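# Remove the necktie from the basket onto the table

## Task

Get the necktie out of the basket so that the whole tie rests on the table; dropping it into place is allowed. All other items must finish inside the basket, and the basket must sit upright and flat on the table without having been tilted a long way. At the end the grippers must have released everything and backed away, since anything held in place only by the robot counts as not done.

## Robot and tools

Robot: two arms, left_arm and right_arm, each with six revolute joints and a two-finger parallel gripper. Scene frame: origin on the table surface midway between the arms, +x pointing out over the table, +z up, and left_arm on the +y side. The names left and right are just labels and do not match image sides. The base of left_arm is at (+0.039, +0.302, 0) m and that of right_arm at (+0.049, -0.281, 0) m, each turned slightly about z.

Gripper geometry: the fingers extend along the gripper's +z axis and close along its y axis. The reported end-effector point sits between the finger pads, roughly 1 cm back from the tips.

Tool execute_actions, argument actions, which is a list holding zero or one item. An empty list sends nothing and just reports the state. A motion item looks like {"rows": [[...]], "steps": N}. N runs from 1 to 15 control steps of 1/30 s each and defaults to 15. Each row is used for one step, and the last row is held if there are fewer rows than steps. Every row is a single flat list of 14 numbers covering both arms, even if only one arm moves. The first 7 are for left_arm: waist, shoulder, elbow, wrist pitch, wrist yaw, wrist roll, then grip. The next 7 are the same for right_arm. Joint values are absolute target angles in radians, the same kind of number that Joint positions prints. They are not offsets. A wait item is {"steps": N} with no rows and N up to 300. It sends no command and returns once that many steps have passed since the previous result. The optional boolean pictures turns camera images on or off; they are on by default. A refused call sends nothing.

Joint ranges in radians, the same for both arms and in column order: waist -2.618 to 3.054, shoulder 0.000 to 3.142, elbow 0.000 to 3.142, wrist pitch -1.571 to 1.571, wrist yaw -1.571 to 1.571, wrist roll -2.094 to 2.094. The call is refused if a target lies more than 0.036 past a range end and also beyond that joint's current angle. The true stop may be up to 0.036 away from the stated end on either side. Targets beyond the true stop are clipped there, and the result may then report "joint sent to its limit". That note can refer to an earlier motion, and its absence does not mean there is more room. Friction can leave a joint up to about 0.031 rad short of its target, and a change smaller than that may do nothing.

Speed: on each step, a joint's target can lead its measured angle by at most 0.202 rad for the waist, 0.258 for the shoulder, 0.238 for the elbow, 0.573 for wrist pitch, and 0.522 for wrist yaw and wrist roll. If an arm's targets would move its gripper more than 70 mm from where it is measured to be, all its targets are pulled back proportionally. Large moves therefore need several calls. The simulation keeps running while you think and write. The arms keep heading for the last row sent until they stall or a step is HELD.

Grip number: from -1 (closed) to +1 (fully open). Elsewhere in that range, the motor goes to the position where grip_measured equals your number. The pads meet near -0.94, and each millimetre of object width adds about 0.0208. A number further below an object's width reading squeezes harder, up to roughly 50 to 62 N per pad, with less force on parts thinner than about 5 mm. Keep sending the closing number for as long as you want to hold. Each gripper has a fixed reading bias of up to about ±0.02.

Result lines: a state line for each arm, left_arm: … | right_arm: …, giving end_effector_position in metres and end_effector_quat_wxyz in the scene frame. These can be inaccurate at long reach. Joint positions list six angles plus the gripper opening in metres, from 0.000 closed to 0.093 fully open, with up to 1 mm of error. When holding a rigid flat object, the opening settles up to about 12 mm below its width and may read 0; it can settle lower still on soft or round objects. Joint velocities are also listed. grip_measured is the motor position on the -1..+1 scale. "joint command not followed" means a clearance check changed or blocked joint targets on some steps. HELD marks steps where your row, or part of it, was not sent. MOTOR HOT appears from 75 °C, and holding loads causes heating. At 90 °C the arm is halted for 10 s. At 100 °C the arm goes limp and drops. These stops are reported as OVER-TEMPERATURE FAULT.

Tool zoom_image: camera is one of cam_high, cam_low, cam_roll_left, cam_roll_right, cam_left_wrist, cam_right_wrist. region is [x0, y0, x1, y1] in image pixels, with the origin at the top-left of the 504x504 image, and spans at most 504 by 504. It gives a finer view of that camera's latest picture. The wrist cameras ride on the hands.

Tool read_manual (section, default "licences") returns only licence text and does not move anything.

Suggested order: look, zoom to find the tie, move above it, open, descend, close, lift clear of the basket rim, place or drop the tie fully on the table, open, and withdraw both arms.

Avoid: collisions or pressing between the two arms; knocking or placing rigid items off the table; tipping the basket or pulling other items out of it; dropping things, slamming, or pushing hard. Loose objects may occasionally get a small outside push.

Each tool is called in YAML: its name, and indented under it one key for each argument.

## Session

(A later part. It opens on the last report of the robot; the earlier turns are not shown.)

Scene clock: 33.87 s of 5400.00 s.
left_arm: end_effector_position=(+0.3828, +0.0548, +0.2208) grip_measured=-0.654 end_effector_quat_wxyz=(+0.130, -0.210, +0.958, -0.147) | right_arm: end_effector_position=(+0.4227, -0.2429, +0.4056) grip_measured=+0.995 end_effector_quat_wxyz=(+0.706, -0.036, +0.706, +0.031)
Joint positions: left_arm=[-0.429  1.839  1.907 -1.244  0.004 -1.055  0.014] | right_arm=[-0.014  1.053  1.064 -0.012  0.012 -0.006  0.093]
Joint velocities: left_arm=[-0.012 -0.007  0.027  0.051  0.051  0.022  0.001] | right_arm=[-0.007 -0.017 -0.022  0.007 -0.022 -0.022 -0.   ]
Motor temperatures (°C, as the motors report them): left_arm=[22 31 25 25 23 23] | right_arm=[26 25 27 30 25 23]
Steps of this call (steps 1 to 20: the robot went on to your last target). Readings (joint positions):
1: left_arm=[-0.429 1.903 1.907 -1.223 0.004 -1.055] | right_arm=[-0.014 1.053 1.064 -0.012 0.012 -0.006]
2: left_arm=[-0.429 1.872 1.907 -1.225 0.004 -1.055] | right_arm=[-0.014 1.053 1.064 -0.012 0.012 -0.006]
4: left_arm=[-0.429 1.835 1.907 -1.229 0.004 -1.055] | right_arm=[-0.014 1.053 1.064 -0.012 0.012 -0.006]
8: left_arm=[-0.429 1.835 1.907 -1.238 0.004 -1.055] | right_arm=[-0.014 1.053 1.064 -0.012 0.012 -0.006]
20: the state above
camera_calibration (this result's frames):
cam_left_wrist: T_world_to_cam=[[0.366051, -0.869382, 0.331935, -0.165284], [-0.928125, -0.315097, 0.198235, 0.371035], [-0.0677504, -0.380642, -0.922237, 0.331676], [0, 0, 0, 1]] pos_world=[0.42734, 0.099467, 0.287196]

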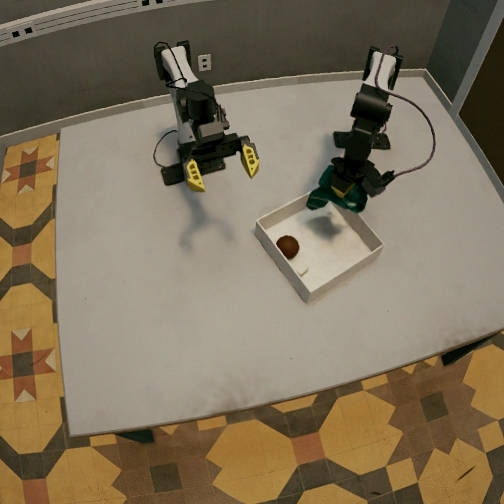

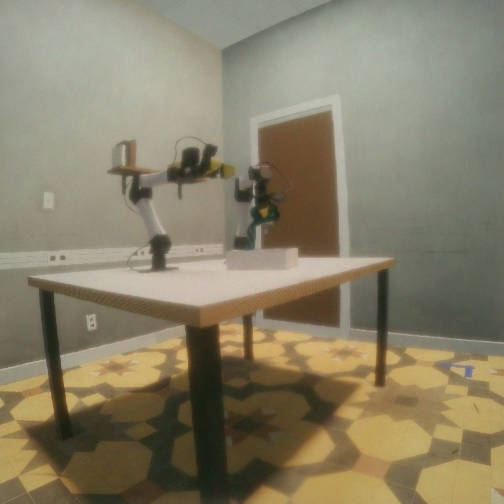

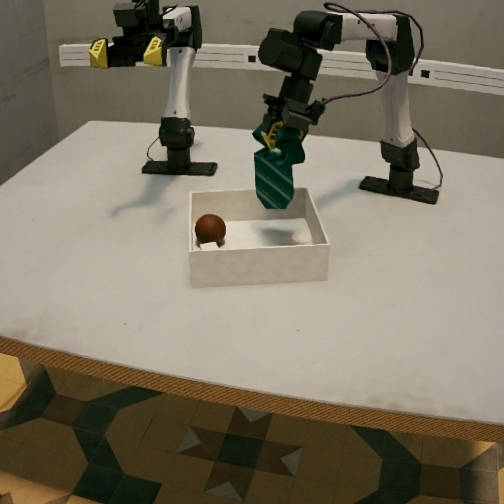

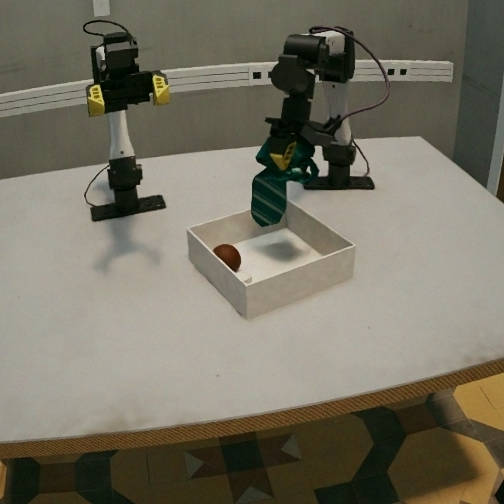

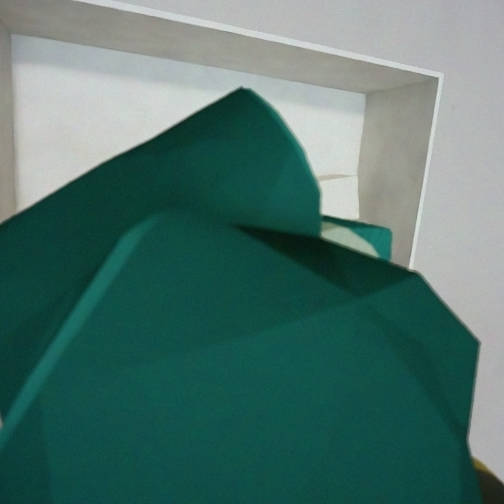

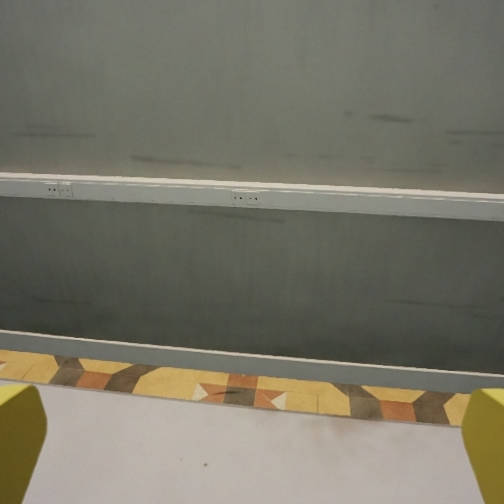

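execute_actions:
  actions:
    - {"rows":[[-0.435,1.72,1.9,-1.25,0,-1.06,-1,-0.014,1.053,1.064,-0.012,0.012,0,1]],"steps":8}
  pictures: false

execute_actions:
  actions:
    - {"rows":[[0.43,1.72,1.9,-1.25,0,0,-1,-0.014,1.053,1.064,-0.012,0.012,0,1]]}
  pictures: false

execute_actions:
  actions:
    - {"steps":30}
  pictures: false

execute_actions:
  actions:
    - {"rows":[[0.43,2.2,1.9,-1.2,0,0,-1,-0.014,1.053,1.064,-0.012,0.012,0,1]]}
  pictures: false

execute_actions:
  actions:
    - {"steps":15}
  pictures: false

execute_actions:
  actions:
    - {"rows":[[0.43,2.2,1.9,-1.2,0,0,1,-0.014,1.053,1.064,-0.012,0.012,0,1]]}
  pictures: false

execute_actions:
  actions:
    - {"rows":[[0.43,1.6,1.7,-1.2,0,0,1,-0.014,1.053,1.064,-0.012,0.012,0,1]]}
  pictures: false

execute_actions:
  actions:
    - {"steps":25}

Scene clock: 39.13 s of 5400.00 s.
left_arm: end_effector_position=(+0.3693, +0.0644, +0.2629) grip_measured=-0.654 end_effector_quat_wxyz=(+0.163, -0.208, +0.947, -0.184) | right_arm: end_effector_position=(+0.4227, -0.2429, +0.4056) grip_measured=+0.995 end_effector_quat_wxyz=(+0.706, -0.036, +0.706, +0.031)
Joint positions: left_arm=[-0.429  1.726  1.9   -1.249  0.004 -1.055  0.014] | right_arm=[-0.014  1.053  1.064 -0.012  0.012 -0.006  0.093]
Joint velocities: left_arm=[-0.007 -0.203 -0.022  0.037 -0.007 -0.022 -0.   ] | right_arm=[ 0.007 -0.012 -0.002  0.037  0.007  0.007 -0.   ]
Motor temperatures (°C, as the motors report them): left_arm=[22 31 25 26 23 23] | right_arm=[26 25 28 31 25 23]
Steps of this call (steps 1 to 15: the robot went on to your last target; steps 16 to 150: nothing new was sent; steps 151 to 158: all 8 steps of this action). Readings (joint positions):
151: left_arm=[-0.429 1.832 1.905 -1.244 0.004 -1.055] | right_arm=[-0.014 1.053 1.064 -0.012 0.012 -0.006]
152: left_arm=[-0.429 1.820 1.901 -1.246 0.004 -1.055] | right_arm=[-0.014 1.053 1.064 -0.012 0.012 -0.006]
154: left_arm=[-0.429 1.784 1.900 -1.249 0.004 -1.055] | right_arm=[-0.014 1.053 1.064 -0.012 0.012 -0.006]
158: the state above

Scene clock: 39.63 s of 5400.00 s.
left_arm: end_effector_position=(+0.4345, +0.3963, +0.2640) grip_measured=-0.654 end_effector_quat_wxyz=(+0.246, -0.155, +0.957, +0.021) | right_arm: end_effector_position=(+0.4227, -0.2429, +0.4056) grip_measured=+0.995 end_effector_quat_wxyz=(+0.706, -0.036, +0.706, +0.031)
Joint positions: left_arm=[ 0.424  1.723  1.9   -1.248 -0.006 -0.088  0.014] | right_arm=[-0.014  1.053  1.064 -0.012  0.012 -0.006  0.093]
Joint velocities: left_arm=[ 0.999  0.002  0.002  0.11  -0.242  0.549 -0.   ] | right_arm=[-0.027 -0.017 -0.007 -0.037  0.022 -0.037 -0.001]
Motor temperatures (°C, as the motors report them): left_arm=[22 31 25 26 23 23] | right_arm=[26 25 28 31 25 23]
Steps of this call (steps 1 to 15: all 15 steps of this action). Readings (joint positions):
1: left_arm=[-0.413 1.722 1.900 -1.249 0.012 -0.987] | right_arm=[-0.014 1.053 1.064 -0.012 0.012 -0.006]
2: left_arm=[-0.376 1.722 1.900 -1.249 0.021 -0.893] | right_arm=[-0.014 1.053 1.064 -0.012 0.012 -0.006]
4: left_arm=[-0.262 1.723 1.900 -1.249 0.021 -0.713] | right_arm=[-0.014 1.053 1.064 -0.012 0.012 -0.006]
8: left_arm=[-0.003 1.723 1.900 -1.248 0.013 -0.362] | right_arm=[-0.014 1.053 1.064 -0.012 0.012 -0.006]
15: the state above

Scene clock: 40.63 s of 5400.00 s.
left_arm: end_effector_position=(+0.4329, +0.4027, +0.2640) grip_measured=-0.654 end_effector_quat_wxyz=(+0.245, -0.124, +0.961, +0.033) | right_arm: end_effector_position=(+0.4227, -0.2429, +0.4056) grip_measured=+0.995 end_effector_quat_wxyz=(+0.706, -0.036, +0.706, +0.031)
Joint positions: left_arm=[ 0.44   1.723  1.9   -1.248 -0.007 -0.007  0.014] | right_arm=[-0.014  1.053  1.064 -0.012  0.012 -0.006  0.093]
Joint velocities: left_arm=[-0.007 -0.022  0.007  0.095  0.007 -0.037  0.001] | right_arm=[ 0.007  0.027 -0.007  0.007  0.051 -0.066  0.   ]
Motor temperatures (°C, as the motors report them): left_arm=[22 31 25 26 23 23] | right_arm=[26 25 28 31 25 23]
Steps of this call (steps 1 to 30: the robot went on to your last target). Readings (joint positions):
1: left_arm=[0.448 1.723 1.900 -1.248 -0.013 -0.073] | right_arm=[-0.014 1.053 1.064 -0.012 0.012 -0.006]
2: left_arm=[0.458 1.723 1.900 -1.248 -0.016 -0.060] | right_arm=[-0.014 1.053 1.064 -0.012 0.012 -0.006]
4: left_arm=[0.452 1.723 1.900 -1.248 -0.015 -0.041] | right_arm=[-0.014 1.053 1.064 -0.012 0.012 -0.006]
8: left_arm=[0.440 1.723 1.900 -1.248 -0.009 -0.021] | right_arm=[-0.014 1.053 1.064 -0.012 0.012 -0.006]
30: the state above
All arms were judged still, so your last target was given up. Only a new action makes them travel on or press farther. Fingers that are still opening or closing keep moving.

Scene clock: 41.13 s of 5400.00 s.
left_arm: end_effector_position=(+0.4631, +0.4103, +0.0462) grip_measured=-0.654 end_effector_quat_wxyz=(+0.002, -0.127, +0.992, +0.004) | right_arm: end_effector_position=(+0.4227, -0.2429, +0.4056) grip_measured=+0.995 end_effector_quat_wxyz=(+0.706, -0.036, +0.706, +0.031)
Joint positions: left_arm=[ 0.44   2.251  1.891 -1.205 -0.007 -0.007  0.014] | right_arm=[-0.014  1.053  1.064 -0.012  0.012 -0.006  0.093]
Joint velocities: left_arm=[ 0.007 -0.002 -0.017 -0.081 -0.051  0.037 -0.001] | right_arm=[-0.007 -0.007  0.012 -0.037  0.007  0.022 -0.   ]
Motor temperatures (°C, as the motors report them): left_arm=[22 31 25 26 23 23] | right_arm=[26 25 28 31 25 23]
Steps of this call (steps 1 to 15: all 15 steps of this action). Readings (joint positions):
1: left_arm=[0.440 1.735 1.902 -1.249 -0.007 -0.007] | right_arm=[-0.014 1.053 1.064 -0.012 0.012 -0.006]
2: left_arm=[0.440 1.755 1.908 -1.244 -0.007 -0.007] | right_arm=[-0.014 1.053 1.064 -0.012 0.012 -0.006]
4: left_arm=[0.440 1.824 1.909 -1.232 -0.007 -0.007] | right_arm=[-0.014 1.053 1.064 -0.012 0.012 -0.006]
8: left_arm=[0.440 2.022 1.909 -1.216 -0.007 -0.007] | right_arm=[-0.014 1.053 1.064 -0.012 0.012 -0.006]
15: the state above

Scene clock: 41.63 s of 5400.00 s.
left_arm: end_effector_position=(+0.4649, +0.4107, +0.0585) grip_measured=-0.654 end_effector_quat_wxyz=(+0.017, -0.127, +0.992, +0.005) | right_arm: end_effector_position=(+0.4227, -0.2429, +0.4056) grip_measured=+0.995 end_effector_quat_wxyz=(+0.706, -0.036, +0.706, +0.031)
Joint positions: left_arm=[ 0.44   2.222  1.891 -1.205 -0.007 -0.007  0.014] | right_arm=[-0.014  1.053  1.064 -0.012  0.012 -0.006  0.093]
Joint velocities: left_arm=[-0.007 -0.002 -0.022  0.022  0.022 -0.007 -0.   ] | right_arm=[-0.007 -0.012 -0.002  0.007 -0.022 -0.007 -0.   ]
Motor temperatures (°C, as the motors report them): left_arm=[22 31 25 26 23 23] | right_arm=[26 25 28 31 25 23]
Steps of this call (steps 1 to 15: the robot went on to your last target). Readings (joint positions):
1: left_arm=[0.440 2.251 1.891 -1.205 -0.007 -0.007] | right_arm=[-0.014 1.053 1.064 -0.012 0.012 -0.006]
2: left_arm=[0.440 2.244 1.891 -1.205 -0.007 -0.007] | right_arm=[-0.014 1.053 1.064 -0.012 0.012 -0.006]
4: left_arm=[0.440 2.233 1.891 -1.205 -0.007 -0.007] | right_arm=[-0.014 1.053 1.064 -0.012 0.012 -0.006]
8: left_arm=[0.440 2.222 1.891 -1.205 -0.007 -0.007] | right_arm=[-0.014 1.053 1.064 -0.012 0.012 -0.006]
15: the state above

Scene clock: 42.13 s of 5400.00 s.
left_arm: end_effector_position=(+0.4649, +0.4107, +0.0585) grip_measured=+1.000 end_effector_quat_wxyz=(+0.017, -0.127, +0.992, +0.005) | right_arm: end_effector_position=(+0.4227, -0.2429, +0.4056) grip_measured=+0.995 end_effector_quat_wxyz=(+0.706, -0.036, +0.706, +0.031)
Joint positions: left_arm=[ 0.44   2.222  1.891 -1.205 -0.007 -0.007  0.093] | right_arm=[-0.014  1.053  1.064 -0.012  0.012 -0.006  0.093]
Joint velocities: left_arm=[ 0.002  0.002  0.002 -0.037  0.022  0.037  0.   ] | right_arm=[ 0.002 -0.002 -0.002  0.007 -0.007 -0.11  -0.   ]
Motor temperatures (°C, as the motors report them): left_arm=[22 32 25 26 23 23] | right_arm=[26 25 28 31 25 23]
Steps of this call (steps 1 to 15: all 15 steps of this action). Readings (joint positions):
1: left_arm=[0.440 2.222 1.891 -1.205 -0.007 -0.007] | right_arm=[-0.014 1.053 1.064 -0.012 0.012 -0.006]
2: left_arm=[0.440 2.222 1.891 -1.205 -0.007 -0.007] | right_arm=[-0.014 1.053 1.064 -0.012 0.012 -0.006]
4: left_arm=[0.440 2.222 1.891 -1.205 -0.007 -0.007] | right_arm=[-0.014 1.053 1.064 -0.012 0.012 -0.006]
8: left_arm=[0.440 2.222 1.891 -1.205 -0.007 -0.007] | right_arm=[-0.014 1.053 1.064 -0.012 0.012 -0.006]
15: the state above

Scene clock: 42.63 s of 5400.00 s.
left_arm: end_effector_position=(+0.3991, +0.3941, +0.2658) grip_measured=+1.000 end_effector_quat_wxyz=(+0.260, -0.123, +0.957, +0.035) | right_arm: end_effector_position=(+0.4227, -0.2429, +0.4056) grip_measured=+0.995 end_effector_quat_wxyz=(+0.706, -0.036, +0.706, +0.031)
Joint positions: left_arm=[ 0.44   1.557  1.714 -1.197 -0.007 -0.007  0.093] | right_arm=[-0.014  1.053  1.064 -0.012  0.012 -0.006  0.093]
Joint velocities: left_arm=[ 0.002  0.012  0.007  0.007 -0.051  0.037  0.   ] | right_arm=[ 0.007 -0.017  0.007 -0.007  0.037 -0.037  0.   ]
Motor temperatures (°C, as the motors report them): left_arm=[22 32 25 26 23 23] | right_arm=[26 25 28 31 25 23]
Steps of this call (steps 1 to 15: all 15 steps of this action). Readings (joint positions):
1: left_arm=[0.440 2.194 1.854 -1.179 -0.007 -0.007] | right_arm=[-0.014 1.053 1.064 -0.012 0.012 -0.006]
2: left_arm=[0.440 2.144 1.788 -1.170 -0.007 -0.007] | right_arm=[-0.014 1.053 1.064 -0.012 0.012 -0.006]
4: left_arm=[0.440 2.038 1.722 -1.202 -0.007 -0.007] | right_arm=[-0.014 1.053 1.064 -0.012 0.012 -0.006]
8: left_arm=[0.440 1.818 1.714 -1.202 -0.007 -0.007] | right_arm=[-0.014 1.053 1.064 -0.012 0.012 -0.006]
15: the state above

Scene clock: 43.47 s of 5400.00 s.
left_arm: end_effector_position=(+0.4033, +0.3952, +0.2545) grip_measured=+1.000 end_effector_quat_wxyz=(+0.244, -0.123, +0.961, +0.033) | right_arm: end_effector_position=(+0.4227, -0.2429, +0.4056) grip_measured=+0.995 end_effector_quat_wxyz=(+0.706, -0.036, +0.706, +0.031)
Joint positions: left_arm=[ 0.44   1.589  1.714 -1.198 -0.007 -0.007  0.093] | right_arm=[-0.014  1.053  1.064 -0.012  0.012 -0.006  0.093]
Joint velocities: left_arm=[-0.007  0.017 -0.012 -0.007  0.022  0.037  0.   ] | right_arm=[-0.007  0.002 -0.007 -0.051  0.007 -0.037  0.   ]
Motor temperatures (°C, as the motors report them): left_arm=[22 32 25 26 23 23] | right_arm=[26 25 28 31 25 23]
Steps of this call (steps 1 to 25: the robot went on to your last target). Readings (joint positions):
1: left_arm=[0.440 1.560 1.714 -1.197 -0.007 -0.007] | right_arm=[-0.014 1.053 1.064 -0.012 0.012 -0.006]
2: left_arm=[0.440 1.567 1.714 -1.198 -0.007 -0.007] | right_arm=[-0.014 1.053 1.064 -0.012 0.012 -0.006]
4: left_arm=[0.440 1.580 1.714 -1.198 -0.007 -0.007] | right_arm=[-0.014 1.053 1.064 -0.012 0.012 -0.006]
8: left_arm=[0.440 1.589 1.714 -1.198 -0.007 -0.007] | right_arm=[-0.014 1.053 1.064 -0.012 0.012 -0.006]
25: the state above
camera_calibration (this result's frames):
cam_left_wrist: T_world_to_cam=[[0.255727, -0.966726, -0.00661454, 0.281075], [-0.963256, -0.254216, -0.0866772, 0.553296], [0.0821116, 0.0285372, -0.996214, 0.290428], [0, 0, 0, 1]] pos_world=[0.43724, 0.404091, 0.339146]

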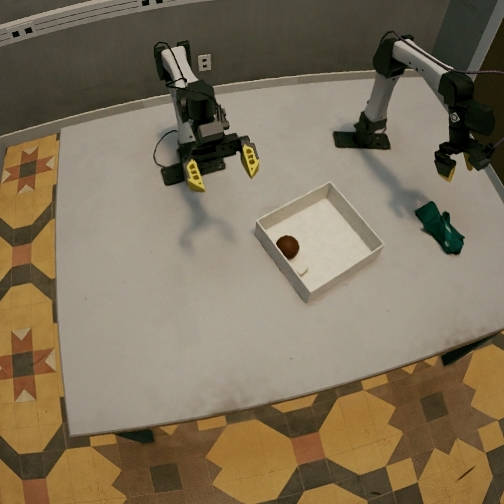

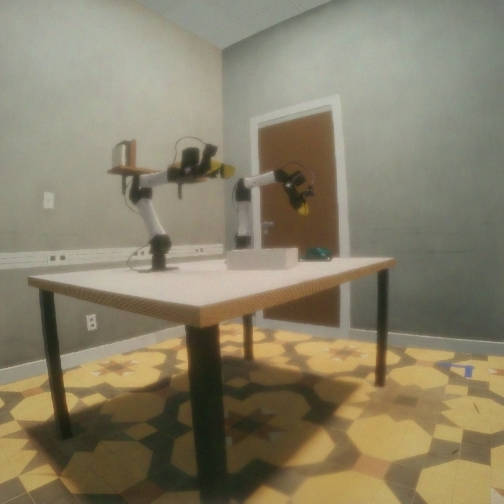

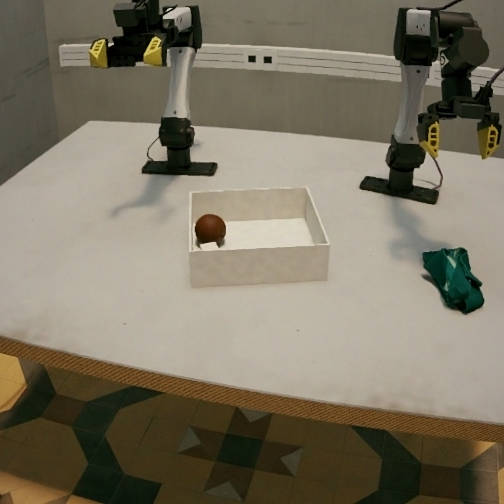

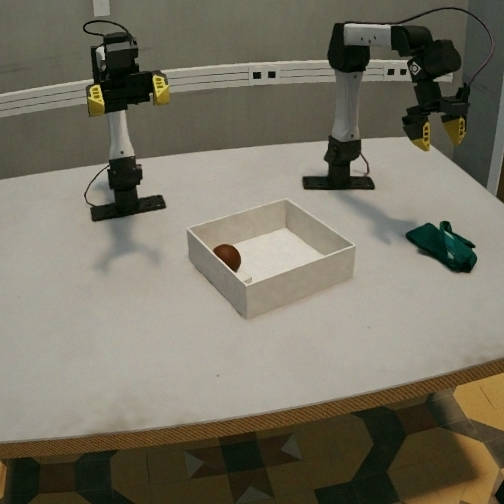

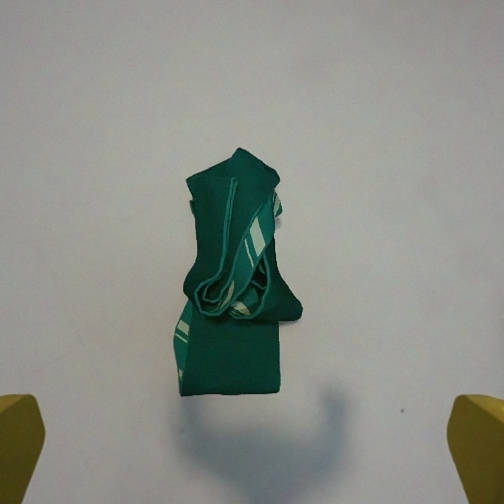

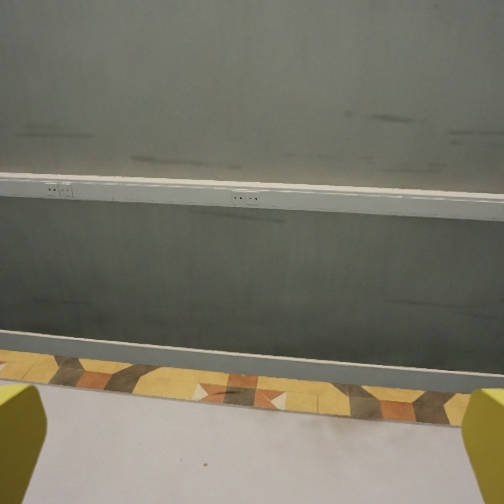

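finished_scene:
  scene: 1

The scene is finished: the task was done.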